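# Retrieve printed block from file drawer, place on desk

## Task

A printed block lies inside one of six drawers belonging to two short, narrow file cabinets with three drawers each; find it and set it on the desk. When finished, all drawers in the room must be completely closed, each cabinet must remain roughly where it started, and the robot must not have fallen or be left leaning (either one fails the task). Anything that stays in place only because the robot is holding it does not count.

## Robot and tools

Robot: a simulated Hello Robot Stretch 4, about 1.6 m tall. It has an omni-wheel base (rim within 0.23 m of the base origin), a lift on a mast, one arm that telescopes forward, a wrist with yaw, pitch and roll, and a two-finger gripper. There is a single arm, so joint targets are given once, by name.

Frames: the base frame sits on the floor under the base centre, with x forward, y left and z up. hand_pose is reported in this frame and marks a point between the open fingertips; the printed value may be off. The odometry frame is the base frame as it was when the scene began. base_odometry comes from wheel turns only, so slipping shows up as travel. Heading is positive to the left, from -3.142 to 3.142. If turned_by_wheels and turned_by_imu differ by more than about 0.1 rad, the base probably collided or slipped. base_tilt is in degrees, with forward and right positive, and carries a fixed bias of up to about 1.5 degrees.

execute_actions(actions, cameras): actions is a list holding one action or none. An empty list just returns the state and images. An action can contain "base", "joints" or both, and may add "pace" and "contact_limits". Alternatively it is {"end_of_arm": "enable_torque"} alone, which turns faulted wrist or gripper motors back on so they hold their current position. The base takes exactly one relative offset from where it currently is: translate_m (metres, forward positive, -2 to 2), strafe_m (metres, left positive, -2 to 2) or rotate_rad (radians, counter-clockwise positive, -3.2 to 3.2). "joints" are absolute targets by name: lift_m 0 to 1.2; arm_m 0 to 0.55 (extension); wrist_yaw_rad -1.134 to 4.276 (0 forward, positive left, 3.14 stowed; above 3.4 the arm may get in the way); wrist_pitch_rad -1.117 to 4.259 (0 level, 1.57 pointing down); wrist_roll_rad -1.117 to 4.259 (positive is clockwise seen from behind); gripper_m -0.038 to 0.141 (fingertip gap in metres; below 0 the tips squeeze each other). A joint target outside its range is clipped and the result reports this. Unknown keys or other bad values cause the whole call to be rejected. pace is "slow", "default", "fast" or "max"; the base moves at up to 0.1/0.3/0.4/0.6 m/s and turns at 1/2/3/4 rad/s, slower when the lift is high. contact_limits: {"arm_m": 0 to 0.75}, default 0.5, sets how hard the arm may push before stopping. An action lasts at most 15 s. Any part you leave out of an action may still be driving toward its previous target. cameras lists any of head_camera, head_left_camera, head_right_camera, wrist_camera, all; null or omitted means all, [] means none. If a call reports a stop, the remaining motion calls in that reply are skipped.

wait(seconds 0 to 10) commands nothing new and returns state and images. zoom_image(camera, region [x0,y0,x1,y1] in pixels, at most 504x504) enlarges part of the latest image. read_manual returns only licence text. finished_scene(scene 1 or 2) ends the scene for good and reports success; the next scene's task is given in its result. Replying without any tool call ends every remaining scene.

Cameras: head_camera looks forward and down from the mast top (420x560); turn the base to look in other directions. The head_left and head_right fisheyes look down more steeply and show the base and arm. wrist_camera looks along the fingers, with the fingertips near the bottom of the image.

Results: base_status and joint_status report how each motion ended. "done" for the base means the wheels turned the commanded amount, even if they slipped. "off_target" means the part stopped short and may still be pushing. "contact_stop_at_<key>" means it hit something; it then holds position, but the lift, arm or wheels can go slack, a slack lift may sink, and slack wheels can drift. "limit_stop_at_tilt" means a lean of more than 6 degrees, with the lift, arm and wheels slack until the lean decreases. "limit_stop_at_own_body" is a self-collision stop; you can move away from the body. This is a risk when pitch is below -0.2 and roll is below -0.4 or above 4. "torque_fault" means a wrist motor went limp; send enable_torque. on_its_own lists anything the call did not command, where "held at" is a target rather than a position. lidar_m gives 12 distances in 30-degree sectors, starting straight ahead and going counter-clockwise (4th left, 7th behind, 10th right). "-" means nothing seen or closer than 0.25 m. It sees from about 0.15 m up, so tabletops count, but it can miss glass and thin legs. wrist_depth_mm is a 7x7 grid of median depths in mm, from 100 to 2000. motor_effort is given in percent, positive toward higher joint values, with the action's peak in brackets. It is noisy and biased. Positive wheel effort turns the base right. A load in a level gripper pushes the pitch effort further from 0.

Gripping: command a gripper_m smaller than the object's width. Squeezing pulls the object toward the wrist and opening pushes it away. Neither the reading nor "done" proves you are holding anything, though a firm squeeze usually shows in the gripper_m effort. If the fingertips get stuck on a surface, raise the lift.

Suggested order: unfold by sending lift_m 0.4 with wrist_yaw_rad 0 in a single action. Find the cabinets and open drawers one by one, pulling gently, until you find the block. Grasp it, lift it clear, place it on the desk and release it. Then push every drawer fully shut.

Things to avoid: dropping the block, slamming drawers, and hitting or shoving cabinets out of place. Don't turn or drive holding more than 1 kg with arm_m above 0.2, especially at fast or max pace. Avoid strong sustained pushes or pulls with the gripper held high or at a high contact limit, since these can tip the robot.

Each tool is called as name([rows], argument=value, ...), one row to a line, values as JSON.

## Session

execute_actions(actions=[])

Scene clock: 0.00 s.
base_odometry: x=+0.000 y=+0.000 heading=+0.000 (m, m, rad; odometry frame)
turned_by_wheels: +0.000 (rad since the last result)
turned_by_imu: +0.000 (rad since the last result)
base_tilt: forward=-0.4 right=-0.1 (deg)
lidar_m: 1.52 1.37 1.21 1.23 1.00 0.87 0.91 1.04 2.43 1.41 0.84 0.71
base_status: not commanded
joint_positions: lift_m=+0.172 arm_m=-0.002 wrist_yaw_rad=+3.167 wrist_pitch_rad=+0.009 wrist_roll_rad=-0.019 gripper_m=+0.057
joint_status: not commanded
motor_effort: lift_m=+17 arm_m=-1 wrist_yaw_rad=+0 wrist_pitch_rad=-7 wrist_roll_rad=-1 gripper_m=-4 wheel_0=-1 wheel_1=-1 wheel_2=+0 (%)
hand_pose: x=-0.1219 y=+0.0800 z=+0.3472 quat_wxyz=(-0.013, -0.004, -0.009, +1.000) (m; base frame)
wrist_depth_mm: - 137 1078 1229 1229 946 842 / - 122 161 1430 1430 878 842 / - 118 148 1430 1336 904 854 / - 131 186 1464 1336 946 1229 / 136 1160 1229 1025 960 917 960 / 1205 1182 211 1025 196 904 878 / 224 917 878 154 878 831 809
pictures: head_camera, head_left_camera, head_right_camera, wrist_camera
Images, in order (width x height): head_camera 420x560, head_left_camera 420x672, head_right_camera 420x672, wrist_camera 616x392.

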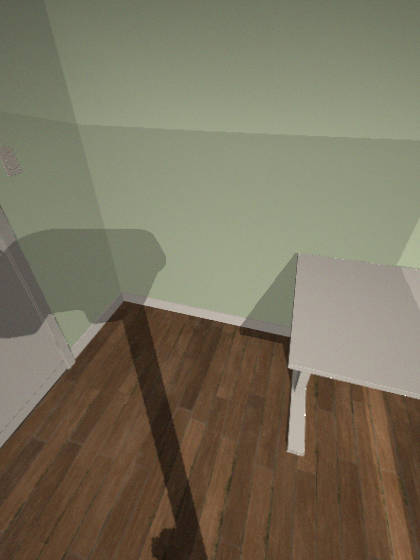

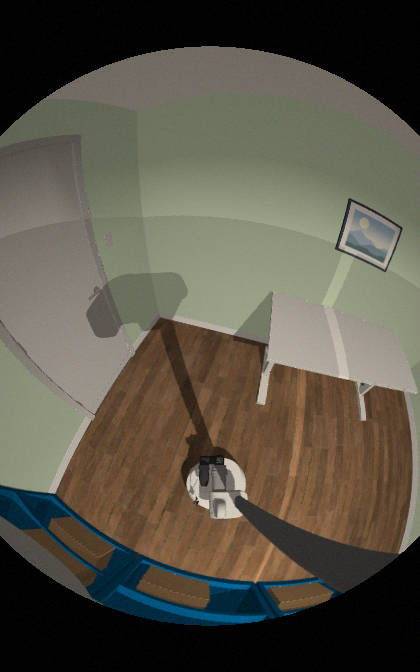

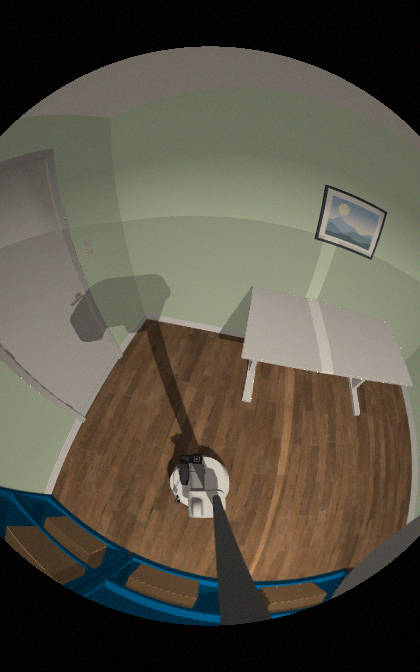

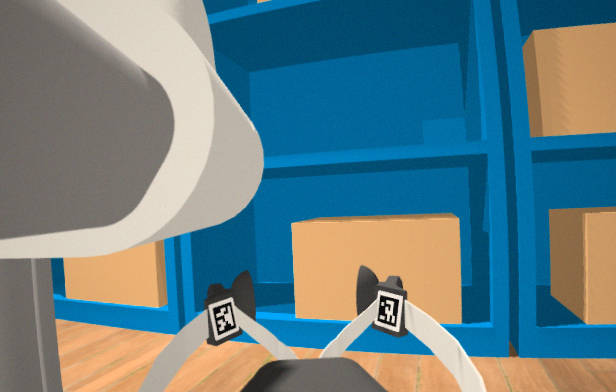

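execute_actions([
  {"base":{"rotate_rad":-2.0},"joints":{"lift_m":0.4,"wrist_yaw_rad":0}},
])

Scene clock: 4.23 s.
base_odometry: x=+0.000 y=+0.000 heading=-2.000 (m, m, rad; odometry frame)
turned_by_wheels: -2.000 (rad since the last result)
turned_by_imu: -2.014 (rad since the last result)
base_tilt: forward=-0.4 right=-0.1 (deg)
lidar_m: 2.42 1.28 0.82 0.73 1.54 1.35 1.21 1.25 0.95 0.86 0.88 1.13
base_status: done
joint_positions: lift_m=+0.400 arm_m=-0.002 wrist_yaw_rad=+0.000 wrist_pitch_rad=+0.009 wrist_roll_rad=-0.019 gripper_m=+0.057
joint_status: all done
motor_effort: lift_m=+21(21) arm_m=+0(1) wrist_yaw_rad=+0(5) wrist_pitch_rad=-8(8) wrist_roll_rad=+0(1) gripper_m=-3(3) wheel_0=+3(9) wheel_1=+3(12) wheel_2=+1(11) (%)
hand_pose: x=+0.4573 y=-0.0873 z=+0.5754 quat_wxyz=(+1.000, -0.009, +0.005, +0.000) (m; base frame)
wrist_depth_mm: - - - - - 1366 917 / - - - - - 1366 1078 / - - - - - 1336 946 / - - - - - 1397 931 / - - - - - 1430 1430 / - - 211 - 196 1397 960 / 1499 1430 1366 154 1336 1138 960
pictures: head_camera, head_left_camera, head_right_camera, wrist_camera
Images, in order (width x height): head_camera 420x560, head_left_camera 420x672, head_right_camera 420x672, wrist_camera 616x392.

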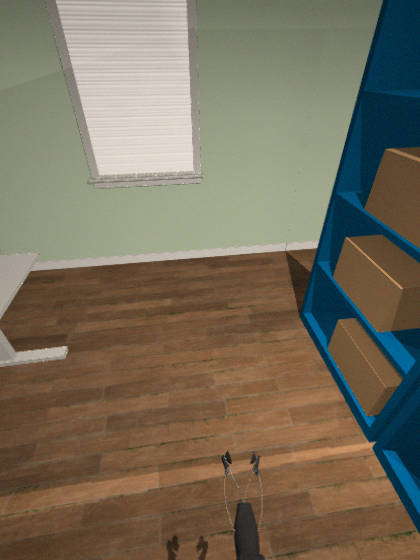

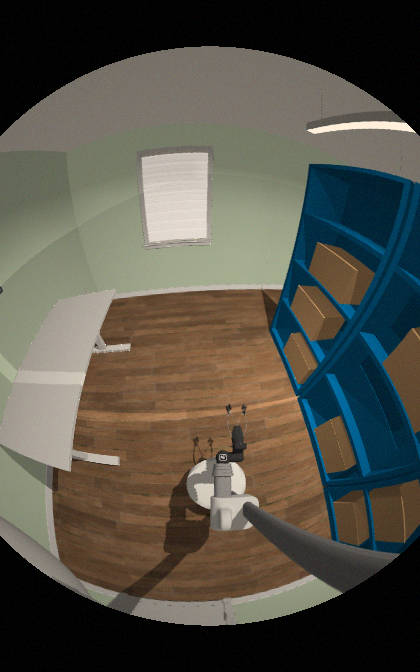

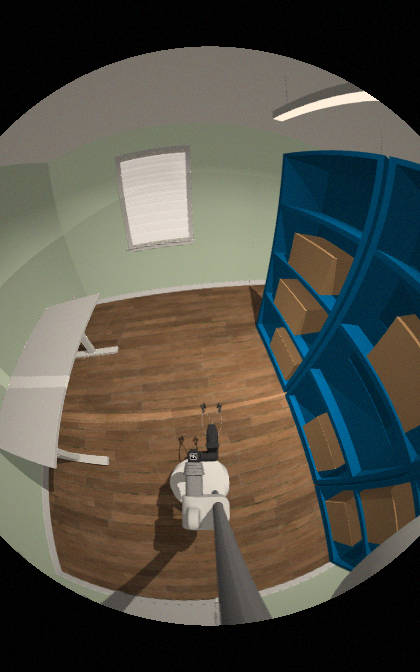

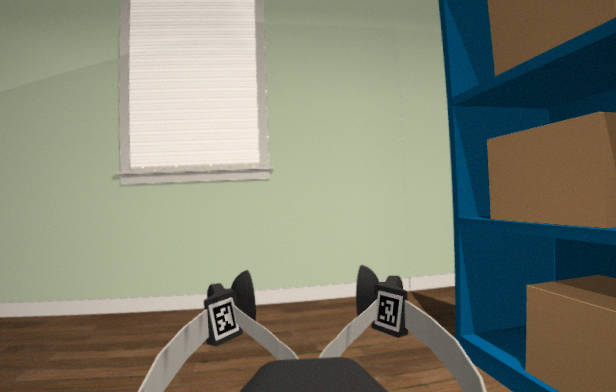

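execute_actions([
  {"base":{"rotate_rad":-2.2}},
], cameras=["head_camera","head_left_camera"])

Scene clock: 10.70 s.
base_odometry: x=+0.000 y=+0.000 heading=+2.085 (m, m, rad; odometry frame)
turned_by_wheels: -2.199 (rad since the last result)
turned_by_imu: -2.215 (rad since the last result)
base_tilt: forward=-0.4 right=-0.1 (deg)
lidar_m: 1.01 0.87 0.88 1.03 2.48 1.57 0.88 0.73 1.52 1.38 1.17 1.22
base_status: done
joint_positions: lift_m=+0.400 arm_m=-0.002 wrist_yaw_rad=+0.000 wrist_pitch_rad=+0.009 wrist_roll_rad=-0.019 gripper_m=+0.057
joint_status: not commanded
motor_effort: lift_m=+18(20) arm_m=-1(1) wrist_yaw_rad=+3(1) wrist_pitch_rad=-7(8) wrist_roll_rad=-1(0) gripper_m=-2(3) wheel_0=+4(9) wheel_1=+5(13) wheel_2=+3(12) (%)
hand_pose: x=+0.4573 y=-0.0875 z=+0.5755 quat_wxyz=(+1.000, -0.009, +0.005, +0.000) (m; base frame)
wrist_depth_mm: 668 1042 931 1160 1118 960 842 / 654 960 1042 1205 1138 960 831 / 647 788 976 1366 1160 960 854 / 647 768 917 1336 1182 960 842 / 668 759 931 1255 1160 960 866 / 732 991 210 1336 195 976 854 / 654 788 891 154 1138 917 866
pictures: head_camera, head_left_camera
Images, in order (width x height): head_camera 420x560, head_left_camera 420x672.

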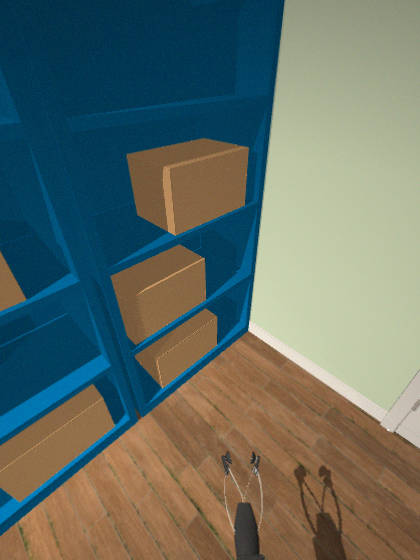

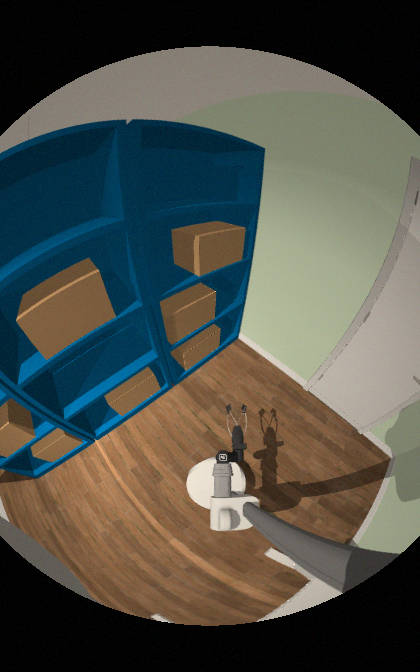

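execute_actions([
  {"base":{"rotate_rad":2.4}},
])

execute_actions([
  {"base":{"translate_m":0.8}},
])

Scene clock: 20.73 s.
base_odometry: x=+0.000 y=+0.000 heading=-1.799 (m, m, rad; odometry frame)
turned_by_wheels: +2.399 (rad since the last result)
turned_by_imu: +2.418 (rad since the last result)
base_tilt: forward=-0.3 right=-0.2 (deg)
lidar_m: 2.44 1.01 0.73 0.73 1.65 1.26 1.22 1.17 0.88 0.86 0.93 1.34
base_status: done
joint_positions: lift_m=+0.400 arm_m=-0.002 wrist_yaw_rad=+0.000 wrist_pitch_rad=+0.009 wrist_roll_rad=-0.019 gripper_m=+0.057
joint_status: not commanded
motor_effort: lift_m=+18(18) arm_m=-1(1) wrist_yaw_rad=-1(1) wrist_pitch_rad=-7(8) wrist_roll_rad=+1(1) gripper_m=-3(1) wheel_0=-4(12) wheel_1=-4(10) wheel_2=-2(11) (%)
hand_pose: x=+0.4573 y=-0.0874 z=+0.5755 quat_wxyz=(+1.000, -0.009, +0.005, +0.000) (m; base frame)
wrist_depth_mm: - - - - - - 1205 / - - - - - - 1255 / - - - - - - 1205 / - - - - - - 1229 / - - - - - - 1255 / 1983 - 210 - 196 1921 1366 / 1499 1430 1366 153 1336 1255 1229
pictures: head_camera, head_left_camera, head_right_camera, wrist_camera
Images, in order (width x height): head_camera 420x560, head_left_camera 420x672, head_right_camera 420x672, wrist_camera 616x392.

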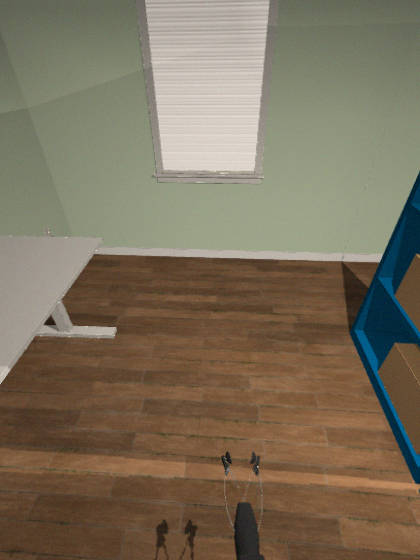

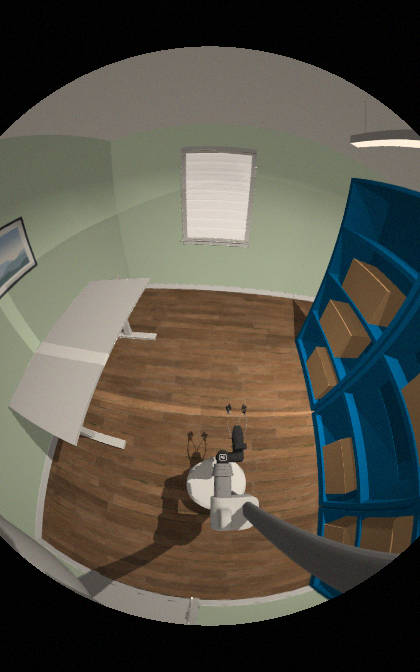

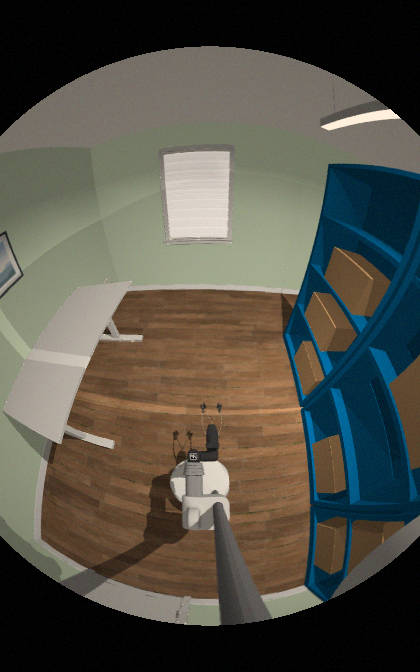

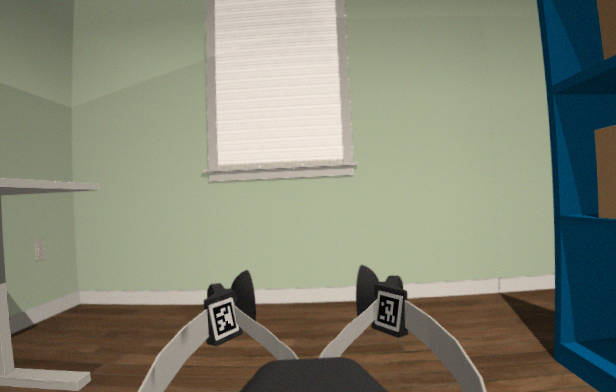

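Scene clock: 24.90 s.
base_odometry: x=-0.181 y=-0.779 heading=-1.799 (m, m, rad; odometry frame)
turned_by_wheels: +0.000 (rad since the last result)
turned_by_imu: +0.001 (rad since the last result)
base_tilt: forward=-0.1 right=-0.1 (deg)
lidar_m: 1.62 0.96 0.70 0.67 0.73 2.09 2.03 1.26 0.94 0.91 0.97 1.71
base_status: done
joint_positions: lift_m=+0.400 arm_m=-0.002 wrist_yaw_rad=+0.000 wrist_pitch_rad=+0.009 wrist_roll_rad=-0.019 gripper_m=+0.057
joint_status: not commanded
motor_effort: lift_m=+18(19) arm_m=-1(1) wrist_yaw_rad=+0(0) wrist_pitch_rad=-7(8) wrist_roll_rad=-1(1) gripper_m=-4(2) wheel_0=+3(10) wheel_1=+4(10) wheel_2=-3(12) (%)
hand_pose: x=+0.4573 y=-0.0874 z=+0.5755 quat_wxyz=(+1.000, -0.009, +0.005, +0.000) (m; base frame)
wrist_depth_mm: 1537 1464 1464 1430 1464 1397 1366 / 1499 1430 1464 1464 1430 1430 1397 / 1464 1499 1464 1464 1397 1430 1366 / 1499 1430 1430 1464 1397 1464 1366 / 1499 1464 1430 1430 1430 1397 1397 / 1499 1464 210 1464 196 1366 1397 / 1464 1430 1336 154 1336 1255 1308
pictures: head_camera, head_left_camera, head_right_camera, wrist_camera
Images, in order (width x height): head_camera 420x560, head_left_camera 420x672, head_right_camera 420x672, wrist_camera 616x392.

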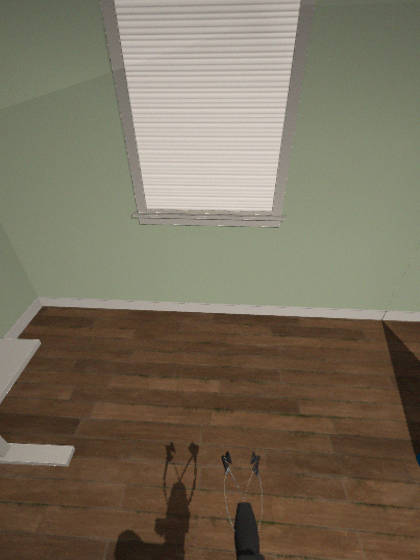

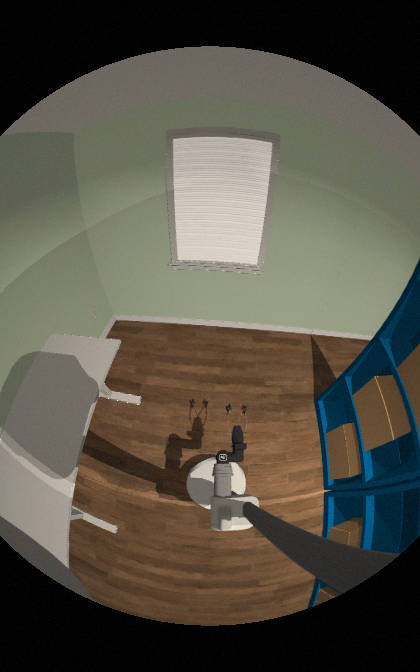

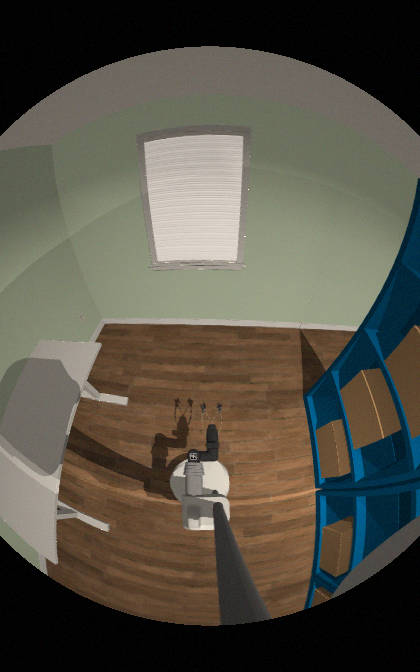

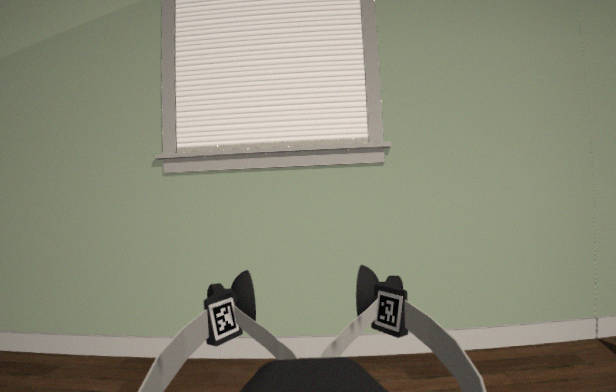

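execute_actions([
  {"base":{"translate_m":0.85}},
], cameras=[])

execute_actions([
  {"base":{"rotate_rad":-1.5},"joints":{"wrist_pitch_rad":1.5},"pace":"slow"},
])

Scene clock: 33.83 s.
base_odometry: x=-0.373 y=-1.607 heading=-1.798 (m, m, rad; odometry frame)
turned_by_wheels: +0.001 (rad since the last result)
turned_by_imu: +0.002 (rad since the last result)
base_tilt: forward=-0.3 right=-0.3 (deg)
lidar_m: 0.78 0.87 1.30 0.64 0.69 1.03 2.90 1.34 1.00 0.98 1.13 0.81
base_status: done
joint_positions: lift_m=+0.400 arm_m=-0.002 wrist_yaw_rad=+0.000 wrist_pitch_rad=+0.009 wrist_roll_rad=-0.019 gripper_m=+0.057
joint_status: not commanded
motor_effort: lift_m=+18(18) arm_m=-1(1) wrist_yaw_rad=+0(0) wrist_pitch_rad=-7(7) wrist_roll_rad=+0(1) gripper_m=-4(2) wheel_0=+6(9) wheel_1=+6(11) wheel_2=-1(8) (%)
hand_pose: x=+0.4573 y=-0.0874 z=+0.5755 quat_wxyz=(+1.000, -0.009, +0.005, +0.000) (m; base frame)
wrist_depth_mm: 627 621 615 609 597 603 603 / 627 621 609 597 591 585 597 / 621 634 621 615 609 603 603 / 627 634 621 615 603 603 597 / 640 627 615 615 603 609 597 / 640 634 210 615 196 597 603 / 634 621 627 154 609 603 603
pictures: none
No camera images: the call's "cameras" was empty. Leave "cameras" out to get every camera's image.

Scene clock: 36.60 s.
base_odometry: x=-0.373 y=-1.607 heading=+2.986 (m, m, rad; odometry frame)
turned_by_wheels: -1.499 (rad since the last result)
turned_by_imu: -1.510 (rad since the last result)
base_tilt: forward=-0.1 right=-0.2 (deg)
lidar_m: 0.99 1.06 0.82 0.77 0.92 1.43 0.65 0.72 1.07 2.58 1.26 1.00
base_status: done
joint_positions: lift_m=+0.400 arm_m=-0.002 wrist_yaw_rad=+0.000 wrist_pitch_rad=+1.500 wrist_roll_rad=-0.019 gripper_m=+0.057
joint_status: all done
motor_effort: lift_m=+18(18) arm_m=-1(1) wrist_yaw_rad=+2(1) wrist_pitch_rad=-1(6) wrist_roll_rad=-2(1) gripper_m=-4(3) wheel_0=+6(8) wheel_1=+6(10) wheel_2=+5(7) (%)
hand_pose: x=+0.1892 y=-0.0874 z=+0.2904 quat_wxyz=(+0.732, -0.007, +0.682, +0.006) (m; base frame)
wrist_depth_mm: 535 539 539 544 539 539 549 / 525 525 525 535 539 539 535 / 521 525 521 525 525 521 525 / 508 508 512 521 517 521 521 / 508 508 508 517 512 512 512 / 508 301 211 298 196 504 508 / 298 293 293 154 309 504 500
pictures: head_camera, head_left_camera, head_right_camera, wrist_camera
Images, in order (width x height): head_camera 420x560, head_left_camera 420x672, head_right_camera 420x672, wrist_camera 616x392.

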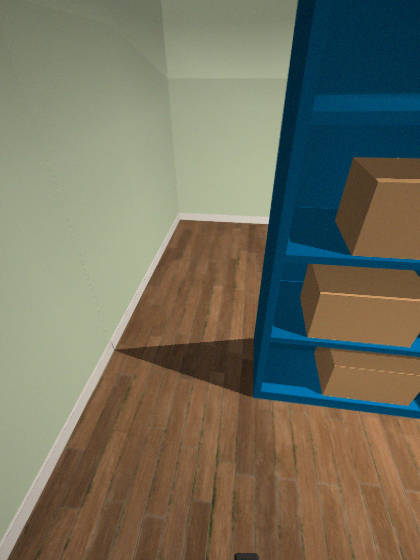

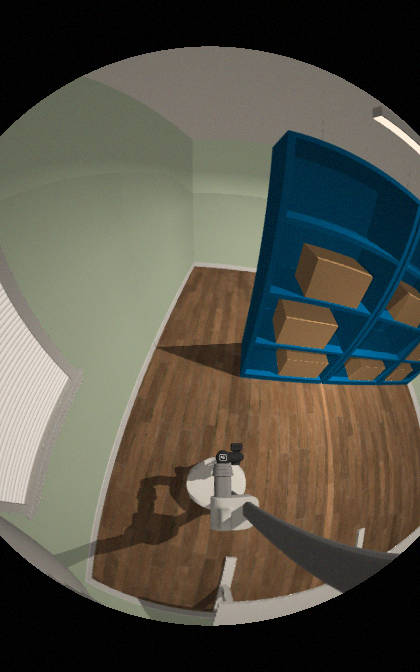

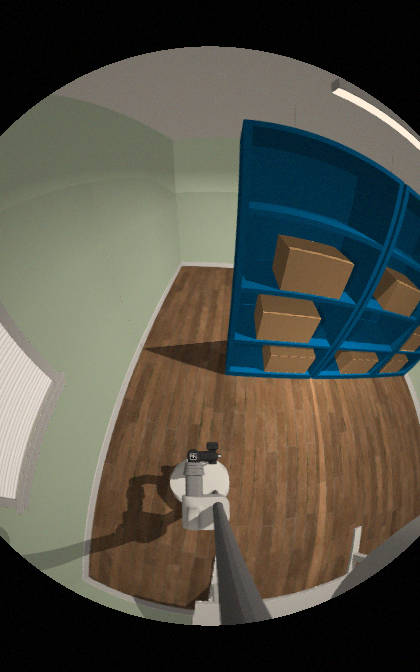

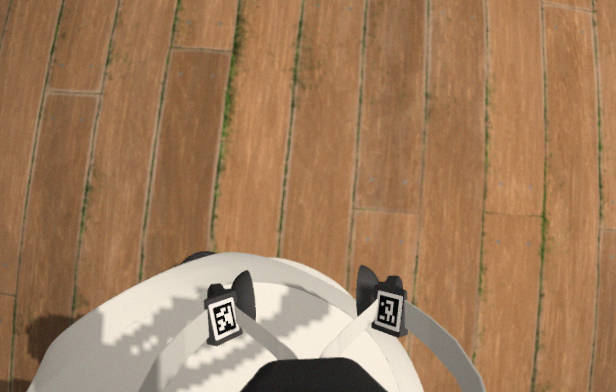

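execute_actions([
  {"base":{"strafe_m":0.23}},
], cameras=[])

execute_actions([
  {"base":{"translate_m":0.8}},
], cameras=["head_camera","head_left_camera"])

Scene clock: 45.67 s.
base_odometry: x=-0.408 y=-1.834 heading=+2.986 (m, m, rad; odometry frame)
turned_by_wheels: +0.000 (rad since the last result)
turned_by_imu: +0.000 (rad since the last result)
base_tilt: forward=-0.2 right=-0.4 (deg)
lidar_m: 1.63 0.76 0.58 0.57 0.63 1.03 0.81 0.70 1.01 2.74 1.28 1.06
base_status: done
joint_positions: lift_m=+0.400 arm_m=-0.002 wrist_yaw_rad=+0.000 wrist_pitch_rad=+1.500 wrist_roll_rad=-0.019 gripper_m=+0.057
joint_status: not commanded
motor_effort: lift_m=+18(18) arm_m=-1(1) wrist_yaw_rad=+1(0) wrist_pitch_rad=+0(0) wrist_roll_rad=-1(0) gripper_m=-3(5) wheel_0=-3(12) wheel_1=+3(13) wheel_2=+0(3) (%)
hand_pose: x=+0.1892 y=-0.0874 z=+0.2904 quat_wxyz=(+0.732, -0.007, +0.682, +0.006) (m; base frame)
wrist_depth_mm: 535 539 544 539 539 544 554 / 525 525 530 535 535 539 535 / 521 517 517 521 530 525 530 / 508 512 517 517 521 521 517 / 508 508 508 508 508 508 517 / 500 301 210 298 195 508 512 / 301 291 293 154 309 504 504
pictures: none
No camera images: the call's "cameras" was empty. Leave "cameras" out to get every camera's image.

Scene clock: 49.80 s.
base_odometry: x=-1.199 y=-1.711 heading=+2.987 (m, m, rad; odometry frame)
turned_by_wheels: +0.001 (rad since the last result)
turned_by_imu: +0.001 (rad since the last result)
base_tilt: forward=-0.3 right=-0.1 (deg)
lidar_m: 1.30 0.64 0.49 0.48 0.56 0.83 1.48 1.53 3.26 0.62 0.48 0.72
base_status: done
joint_positions: lift_m=+0.400 arm_m=-0.002 wrist_yaw_rad=+0.000 wrist_pitch_rad=+1.500 wrist_roll_rad=-0.019 gripper_m=+0.057
joint_status: not commanded
motor_effort: lift_m=+18(18) arm_m=-1(1) wrist_yaw_rad=+1(0) wrist_pitch_rad=-1(0) wrist_roll_rad=+1(0) gripper_m=-3(2) wheel_0=+3(9) wheel_1=+6(10) wheel_2=-2(12) (%)
hand_pose: x=+0.1891 y=-0.0874 z=+0.2904 quat_wxyz=(+0.732, -0.007, +0.682, +0.006) (m; base frame)
wrist_depth_mm: 535 535 539 539 544 549 544 / 521 530 535 525 535 535 539 / 517 521 525 530 530 530 525 / 512 512 512 517 517 525 521 / 512 512 504 512 517 517 517 / 500 303 210 296 195 504 508 / 300 293 293 154 309 504 504
pictures: head_camera, head_left_camera
Images, in order (width x height): head_camera 420x560, head_left_camera 420x672.

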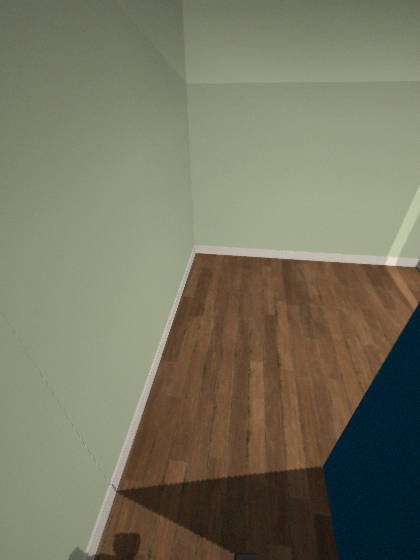

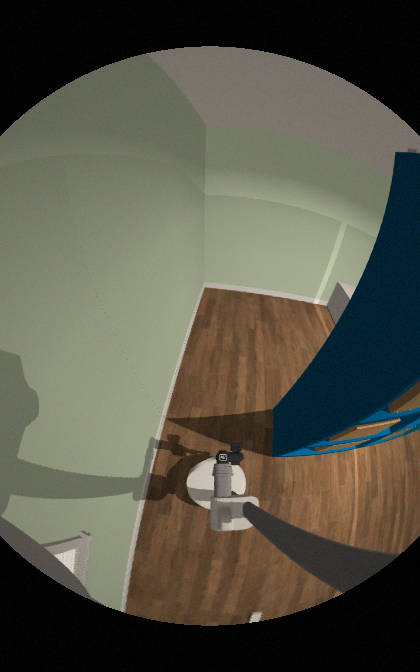

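Hmm, 1.30 ahead; wall approaches slightly.

execute_actions([
  {"base":{"rotate_rad":-0.1}},
], cameras=[])

execute_actions([
  {"base":{"translate_m":0.9}},
], cameras=[])

execute_actions([
  {"base":{"rotate_rad":-1.3}},
])

Scene clock: 55.37 s.
base_odometry: x=-1.199 y=-1.711 heading=+2.888 (m, m, rad; odometry frame)
turned_by_wheels: -0.099 (rad since the last result)
turned_by_imu: -0.099 (rad since the last result)
base_tilt: forward=-0.2 right=-0.2 (deg)
lidar_m: 1.75 0.70 0.51 0.49 0.53 0.69 1.46 1.47 2.11 0.80 0.49 0.63
base_status: done
joint_positions: lift_m=+0.400 arm_m=-0.002 wrist_yaw_rad=+0.000 wrist_pitch_rad=+1.500 wrist_roll_rad=-0.019 gripper_m=+0.057
joint_status: not commanded
motor_effort: lift_m=+18(18) arm_m=-1(1) wrist_yaw_rad=+1(1) wrist_pitch_rad=-1(1) wrist_roll_rad=-2(2) gripper_m=-2(3) wheel_0=+5(8) wheel_1=+4(9) wheel_2=+4(9) (%)
hand_pose: x=+0.1891 y=-0.0874 z=+0.2904 quat_wxyz=(+0.732, -0.007, +0.682, +0.006) (m; base frame)
wrist_depth_mm: 530 535 535 539 535 544 508 / 530 525 525 530 535 535 508 / 521 517 525 521 525 525 508 / 512 517 517 517 517 521 525 / 504 504 512 508 512 512 521 / 496 301 211 301 195 508 508 / 301 291 293 154 310 500 504
pictures: none
No camera images: the call's "cameras" was empty. Leave "cameras" out to get every camera's image.

Scene clock: 59.83 s.
base_odometry: x=-2.070 y=-1.485 heading=+2.889 (m, m, rad; odometry frame)
turned_by_wheels: +0.001 (rad since the last result)
turned_by_imu: +0.002 (rad since the last result)
base_tilt: forward=-0.3 right=-0.2 (deg)
lidar_m: 1.63 0.65 0.47 0.44 0.49 0.70 2.35 0.64 0.50 0.90 1.97 1.68
base_status: done
joint_positions: lift_m=+0.400 arm_m=-0.002 wrist_yaw_rad=+0.000 wrist_pitch_rad=+1.500 wrist_roll_rad=-0.019 gripper_m=+0.057
joint_status: not commanded
motor_effort: lift_m=+18(18) arm_m=-1(1) wrist_yaw_rad=+0(0) wrist_pitch_rad=-1(1) wrist_roll_rad=+0(0) gripper_m=-3(3) wheel_0=+3(9) wheel_1=+5(10) wheel_2=-1(13) (%)
hand_pose: x=+0.1891 y=-0.0874 z=+0.2904 quat_wxyz=(+0.732, -0.007, +0.682, +0.006) (m; base frame)
wrist_depth_mm: 530 539 539 539 539 549 544 / 530 525 530 535 535 535 535 / 521 517 530 530 525 530 535 / 508 512 517 512 517 525 530 / 500 504 508 508 512 517 517 / 500 300 210 298 195 508 508 / 300 291 291 154 309 500 500
pictures: none
No camera images: the call's "cameras" was empty. Leave "cameras" out to get every camera's image.

Scene clock: 61.73 s.
base_odometry: x=-2.070 y=-1.485 heading=+1.589 (m, m, rad; odometry frame)
turned_by_wheels: -1.299 (rad since the last result)
turned_by_imu: -1.309 (rad since the last result)
base_tilt: forward=-0.1 right=-0.2 (deg)
lidar_m: 2.06 1.83 1.62 0.90 0.54 0.44 0.46 0.55 1.05 2.35 0.52 0.50
base_status: done
joint_positions: lift_m=+0.400 arm_m=-0.002 wrist_yaw_rad=+0.000 wrist_pitch_rad=+1.500 wrist_roll_rad=-0.019 gripper_m=+0.057
joint_status: not commanded
motor_effort: lift_m=+18(18) arm_m=-1(1) wrist_yaw_rad=+0(0) wrist_pitch_rad=-1(1) wrist_roll_rad=-1(1) gripper_m=-4(3) wheel_0=+4(9) wheel_1=+5(11) wheel_2=+2(12) (%)
hand_pose: x=+0.1891 y=-0.0874 z=+0.2904 quat_wxyz=(+0.732, -0.007, +0.682, +0.006) (m; base frame)
wrist_depth_mm: 535 530 530 539 544 512 345 / 525 530 530 530 535 492 407 / 517 517 530 525 525 521 530 / 517 517 517 517 525 525 521 / 504 517 508 512 512 517 517 / 500 301 210 298 196 504 508 / 298 293 291 154 309 500 504
pictures: head_camera, head_left_camera, head_right_camera, wrist_camera
Images, in order (width x height): head_camera 420x560, head_left_camera 420x672, head_right_camera 420x672, wrist_camera 616x392.

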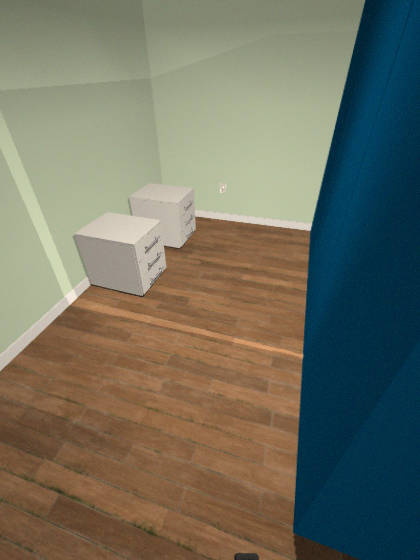

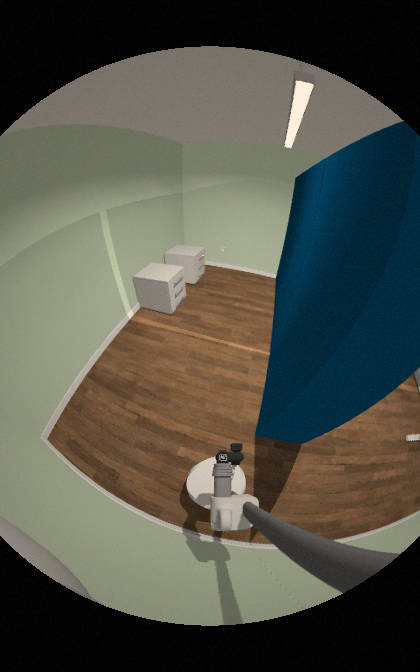

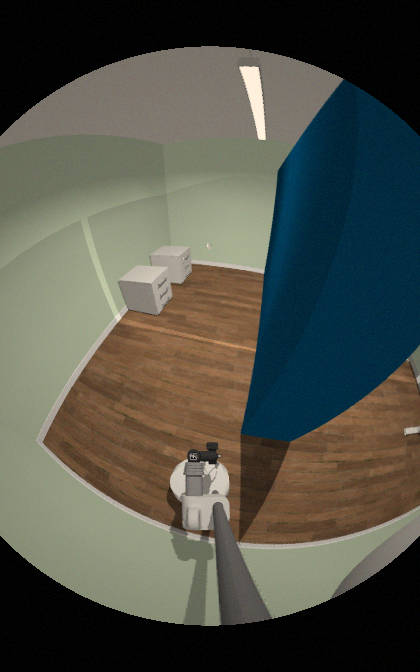

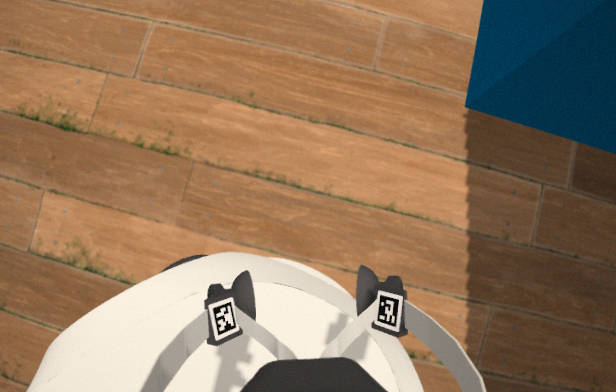

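execute_actions([
  {"base":{"rotate_rad":-0.26}},
], cameras=[])

execute_actions([
  {"base":{"strafe_m":0.3}},
], cameras=[])

execute_actions([
  {"base":{"translate_m":2.0}},
], cameras=[])

execute_actions([
  {"base":{"rotate_rad":1.57},"joints":{"wrist_pitch_rad":0.5,"lift_m":0.5}},
])

Scene clock: 82.70 s.
base_odometry: x=-2.070 y=-1.485 heading=+1.331 (m, m, rad; odometry frame)
turned_by_wheels: -0.259 (rad since the last result)
turned_by_imu: -0.260 (rad since the last result)
base_tilt: forward=-0.1 right=-0.3 (deg)
lidar_m: 0.93 1.93 1.67 1.64 0.67 0.46 0.47 0.48 0.71 2.11 0.63 0.50
base_status: done
joint_positions: lift_m=+0.400 arm_m=-0.002 wrist_yaw_rad=+0.000 wrist_pitch_rad=+1.500 wrist_roll_rad=-0.019 gripper_m=+0.057
joint_status: not commanded
motor_effort: lift_m=+18(18) arm_m=-1(1) wrist_yaw_rad=+1(0) wrist_pitch_rad=-1(1) wrist_roll_rad=-1(2) gripper_m=-3(4) wheel_0=+5(9) wheel_1=+4(10) wheel_2=+3(7) (%)
hand_pose: x=+0.1891 y=-0.0874 z=+0.2904 quat_wxyz=(+0.732, -0.007, +0.682, +0.006) (m; base frame)
wrist_depth_mm: 535 530 539 539 500 452 452 / 530 525 525 530 530 530 535 / 521 521 517 525 521 530 530 / 517 512 517 517 525 525 521 / 508 508 512 517 517 512 517 / 496 301 210 300 195 504 512 / 298 293 294 154 307 500 500
pictures: none
No camera images: the call's "cameras" was empty. Leave "cameras" out to get every camera's image.

Scene clock: 85.03 s.
base_odometry: x=-2.361 y=-1.414 heading=+1.331 (m, m, rad; odometry frame)
turned_by_wheels: +0.000 (rad since the last result)
turned_by_imu: -0.001 (rad since the last result)
base_tilt: forward=-0.3 right=+0.0 (deg)
lidar_m: 2.28 1.81 1.34 1.33 0.65 0.46 0.45 0.46 0.68 2.12 0.69 0.73
base_status: done
joint_positions: lift_m=+0.400 arm_m=-0.002 wrist_yaw_rad=+0.000 wrist_pitch_rad=+1.500 wrist_roll_rad=-0.019 gripper_m=+0.057
joint_status: not commanded
motor_effort: lift_m=+18(18) arm_m=-1(1) wrist_yaw_rad=+1(0) wrist_pitch_rad=-2(1) wrist_roll_rad=+0(0) gripper_m=-2(3) wheel_0=-3(11) wheel_1=+3(13) wheel_2=+0(1) (%)
hand_pose: x=+0.1891 y=-0.0874 z=+0.2904 quat_wxyz=(+0.732, -0.007, +0.682, +0.006) (m; base frame)
wrist_depth_mm: 535 530 535 539 539 544 544 / 525 525 535 535 535 535 539 / 517 521 525 530 530 530 525 / 512 517 517 521 521 525 525 / 504 508 512 517 517 512 521 / 504 301 210 298 195 508 512 / 301 291 291 154 310 504 504
pictures: none
No camera images: the call's "cameras" was empty. Leave "cameras" out to get every camera's image.

Scene clock: 93.20 s.
base_odometry: x=-1.886 y=+0.529 heading=+1.331 (m, m, rad; odometry frame)
turned_by_wheels: +0.001 (rad since the last result)
turned_by_imu: +0.001 (rad since the last result)
base_tilt: forward=-0.2 right=+0.0 (deg)
lidar_m: 1.24 0.90 0.83 0.65 0.69 1.91 2.47 0.76 0.58 0.56 0.59 0.88
base_status: done
joint_positions: lift_m=+0.400 arm_m=-0.002 wrist_yaw_rad=+0.000 wrist_pitch_rad=+1.500 wrist_roll_rad=-0.019 gripper_m=+0.057
joint_status: not commanded
motor_effort: lift_m=+18(18) arm_m=-1(1) wrist_yaw_rad=+1(1) wrist_pitch_rad=-1(1) wrist_roll_rad=+0(1) gripper_m=-3(3) wheel_0=+6(12) wheel_1=+4(10) wheel_2=-2(12) (%)
hand_pose: x=+0.1891 y=-0.0874 z=+0.2904 quat_wxyz=(+0.732, -0.007, +0.682, +0.006) (m; base frame)
wrist_depth_mm: 535 539 535 535 544 544 544 / 530 535 525 539 535 535 544 / 521 521 521 521 525 535 530 / 517 512 517 517 517 525 521 / 508 504 512 512 512 517 517 / 500 301 211 297 196 504 512 / 298 291 290 154 310 508 504
pictures: none
No camera images: the call's "cameras" was empty. Leave "cameras" out to get every camera's image.

Scene clock: 95.27 s.
base_odometry: x=-1.886 y=+0.529 heading=+2.900 (m, m, rad; odometry frame)
turned_by_wheels: +1.569 (rad since the last result)
turned_by_imu: +1.581 (rad since the last result)
base_tilt: forward=-0.3 right=-0.3 (deg)
lidar_m: 0.64 0.68 1.87 2.47 0.76 0.57 0.56 0.61 0.84 1.25 0.91 0.82
base_status: done
joint_positions: lift_m=+0.500 arm_m=-0.002 wrist_yaw_rad=+0.000 wrist_pitch_rad=+0.502 wrist_roll_rad=-0.019 gripper_m=+0.057
joint_status: all done
motor_effort: lift_m=+20(20) arm_m=-1(1) wrist_yaw_rad=-1(1) wrist_pitch_rad=-7(11) wrist_roll_rad=+1(1) gripper_m=-3(2) wheel_0=-3(13) wheel_1=-6(11) wheel_2=-4(10) (%)
hand_pose: x=+0.4217 y=-0.0874 z=+0.5392 quat_wxyz=(+0.969, -0.009, +0.248, +0.002) (m; base frame)
wrist_depth_mm: 917 917 917 917 904 904 931 / 946 960 904 960 976 931 854 / 574 554 539 683 1060 798 564 / 504 500 496 668 1138 809 554 / 564 549 544 647 1160 798 564 / 891 597 209 627 195 798 609 / 809 654 640 154 778 683 654
pictures: head_camera, head_left_camera, head_right_camera, wrist_camera
Images, in order (width x height): head_camera 420x560, head_left_camera 420x672, head_right_camera 420x672, wrist_camera 616x392.

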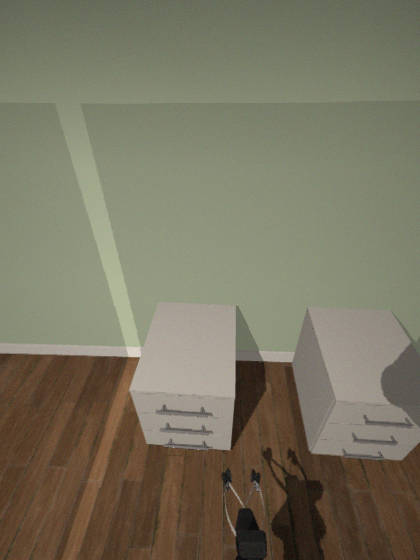

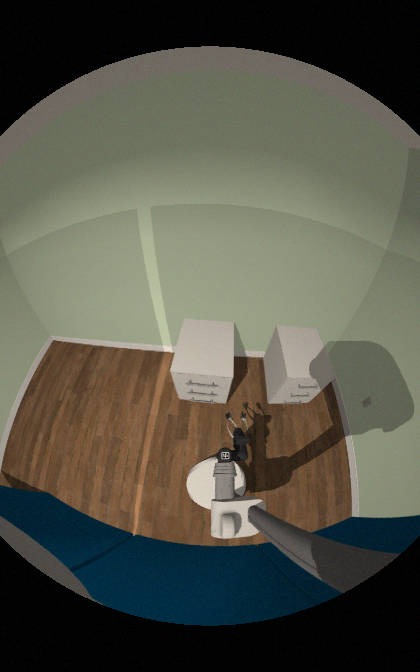

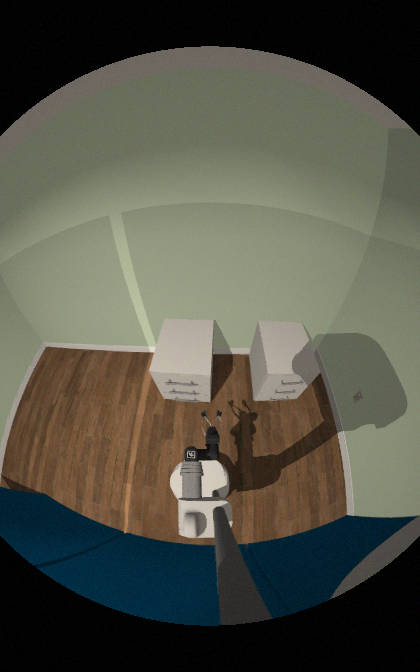

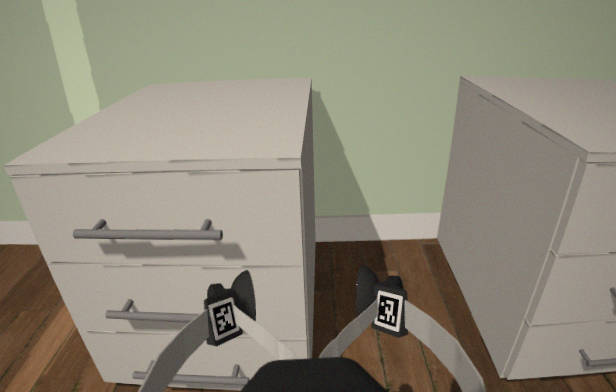

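execute_actions([
  {"base":{"strafe_m":0.19},"joints":{"wrist_pitch_rad":0,"lift_m":0.22,"wrist_roll_rad":1.57,"gripper_m":0.08}},
])

Scene clock: 107.03 s.
base_odometry: x=-1.931 y=+0.344 heading=+2.900 (m, m, rad; odometry frame)
turned_by_wheels: +0.000 (rad since the last result)
turned_by_imu: +0.000 (rad since the last result)
base_tilt: forward=-0.3 right=-0.3 (deg)
lidar_m: 0.66 1.32 1.88 2.27 0.77 0.55 0.57 0.59 0.82 1.44 0.95 0.71
base_status: done
joint_positions: lift_m=+0.220 arm_m=-0.002 wrist_yaw_rad=+0.000 wrist_pitch_rad=+0.003 wrist_roll_rad=+1.569 gripper_m=+0.080
joint_status: all done
motor_effort: lift_m=+16(19) arm_m=-1(1) wrist_yaw_rad=+1(2) wrist_pitch_rad=-8(12) wrist_roll_rad=+2(5) gripper_m=-2(3) wheel_0=-4(11) wheel_1=+5(12) wheel_2=+0(2) (%)
hand_pose: x=+0.4573 y=-0.0874 z=+0.3976 quat_wxyz=(+0.708, +0.707, +0.001, -0.001) (m; base frame)
wrist_depth_mm: 991 1008 991 1008 1008 723 535 / 991 1025 1008 1042 1008 647 496 / 1008 991 466 459 466 466 469 / 1008 1008 462 466 466 473 477 / 1025 1025 473 473 473 473 480 / 1025 1025 211 480 198 477 484 / 1025 1025 480 149 480 484 484
pictures: head_camera, head_left_camera, head_right_camera, wrist_camera
Images, in order (width x height): head_camera 420x560, head_left_camera 420x672, head_right_camera 420x672, wrist_camera 616x392.

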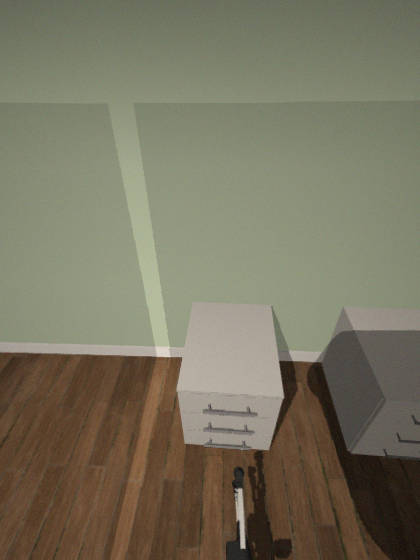

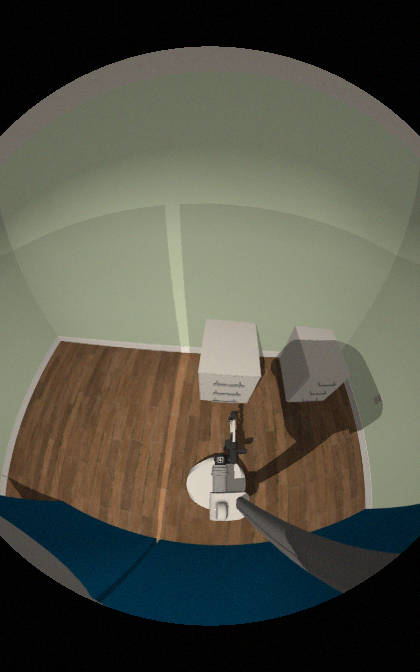

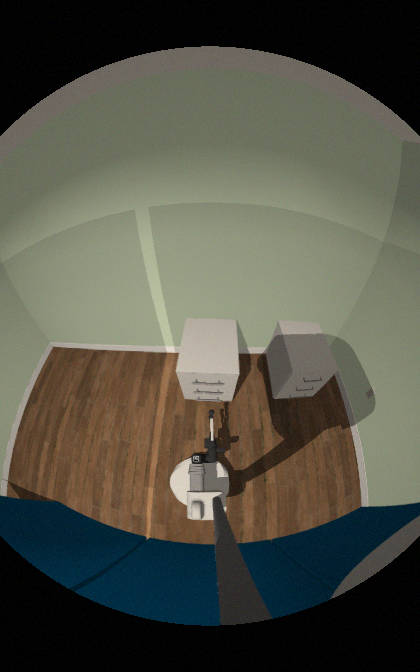

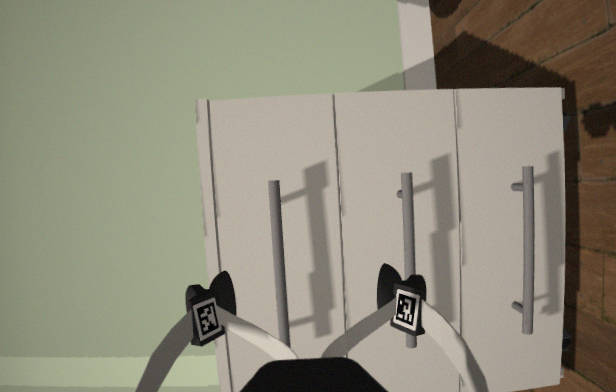

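execute_actions([
  {"joints":{"lift_m":0.258,"gripper_m":0.05}},
], cameras=[])

execute_actions([
  {"joints":{"arm_m":0.19},"contact_limits":{"arm_m":0.15},"pace":"slow"},
], cameras=["head_camera","wrist_camera"])

Scene clock: 116.73 s.
base_odometry: x=-1.931 y=+0.344 heading=+2.900 (m, m, rad; odometry frame)
turned_by_wheels: +0.000 (rad since the last result)
turned_by_imu: +0.001 (rad since the last result)
base_tilt: forward=-0.3 right=-0.2 (deg)
lidar_m: 0.66 1.32 1.89 2.26 0.78 0.58 0.57 0.59 0.83 1.46 0.95 0.71
base_status: not commanded
joint_positions: lift_m=+0.258 arm_m=-0.002 wrist_yaw_rad=+0.000 wrist_pitch_rad=+0.003 wrist_roll_rad=+1.569 gripper_m=+0.050
joint_status: all done
motor_effort: lift_m=+20(20) arm_m=-1(1) wrist_yaw_rad=+0(1) wrist_pitch_rad=-8(8) wrist_roll_rad=+2(0) gripper_m=-4(4) wheel_0=-4(4) wheel_1=+5(5) wheel_2=+0(0) (%)
hand_pose: x=+0.4573 y=-0.0874 z=+0.4353 quat_wxyz=(+0.708, +0.707, +0.001, -0.001) (m; base frame)
wrist_depth_mm: 1008 991 1025 1025 1025 798 591 / 1008 1025 1025 991 1008 707 539 / 991 1008 1025 466 462 469 469 / 1025 1008 1025 466 466 473 473 / 1008 1008 1025 469 473 477 477 / 1042 1008 212 473 192 480 484 / 1025 1042 1042 142 484 484 492
pictures: none
No camera images: the call's "cameras" was empty. Leave "cameras" out to get every camera's image.

Scene clock: 119.93 s.
base_odometry: x=-1.931 y=+0.344 heading=+2.900 (m, m, rad; odometry frame)
turned_by_wheels: +0.000 (rad since the last result)
turned_by_imu: +0.000 (rad since the last result)
base_tilt: forward=-0.2 right=-0.3 (deg)
lidar_m: 0.65 1.33 1.88 2.25 0.79 0.59 0.57 0.59 0.84 1.44 0.97 0.72
base_status: not commanded
joint_positions: lift_m=+0.258 arm_m=+0.189 wrist_yaw_rad=+0.000 wrist_pitch_rad=+0.003 wrist_roll_rad=+1.569 gripper_m=+0.050
joint_status: all done
motor_effort: lift_m=+20(21) arm_m=+6(8) wrist_yaw_rad=+2(3) wrist_pitch_rad=-7(8) wrist_roll_rad=+1(0) gripper_m=-2(3) wheel_0=-4(4) wheel_1=+5(5) wheel_2=+0(0) (%)
contact_limits: arm_m 0.15
hand_pose: x=+0.6483 y=-0.0874 z=+0.4353 quat_wxyz=(+0.708, +0.707, +0.001, -0.001) (m; base frame)
wrist_depth_mm: 820 820 270 271 273 274 277 / 820 831 271 272 273 274 276 / 820 831 273 276 278 278 278 / 831 831 276 276 278 281 282 / 831 842 278 279 279 285 286 / 820 842 212 281 193 286 287 / 831 842 282 142 285 287 289
pictures: head_camera, wrist_camera
Images, in order (width x height): head_camera 420x560, wrist_camera 616x392.

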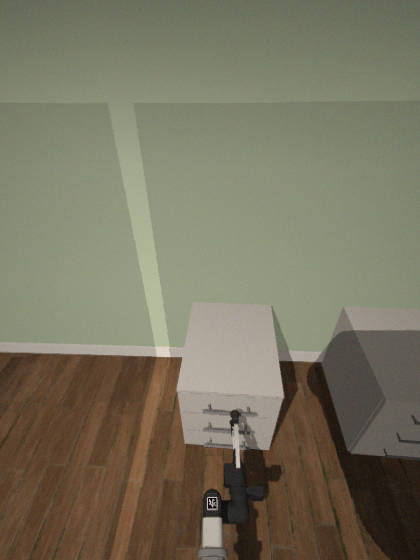

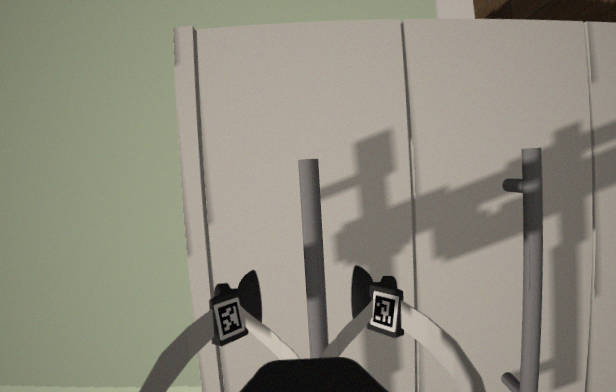

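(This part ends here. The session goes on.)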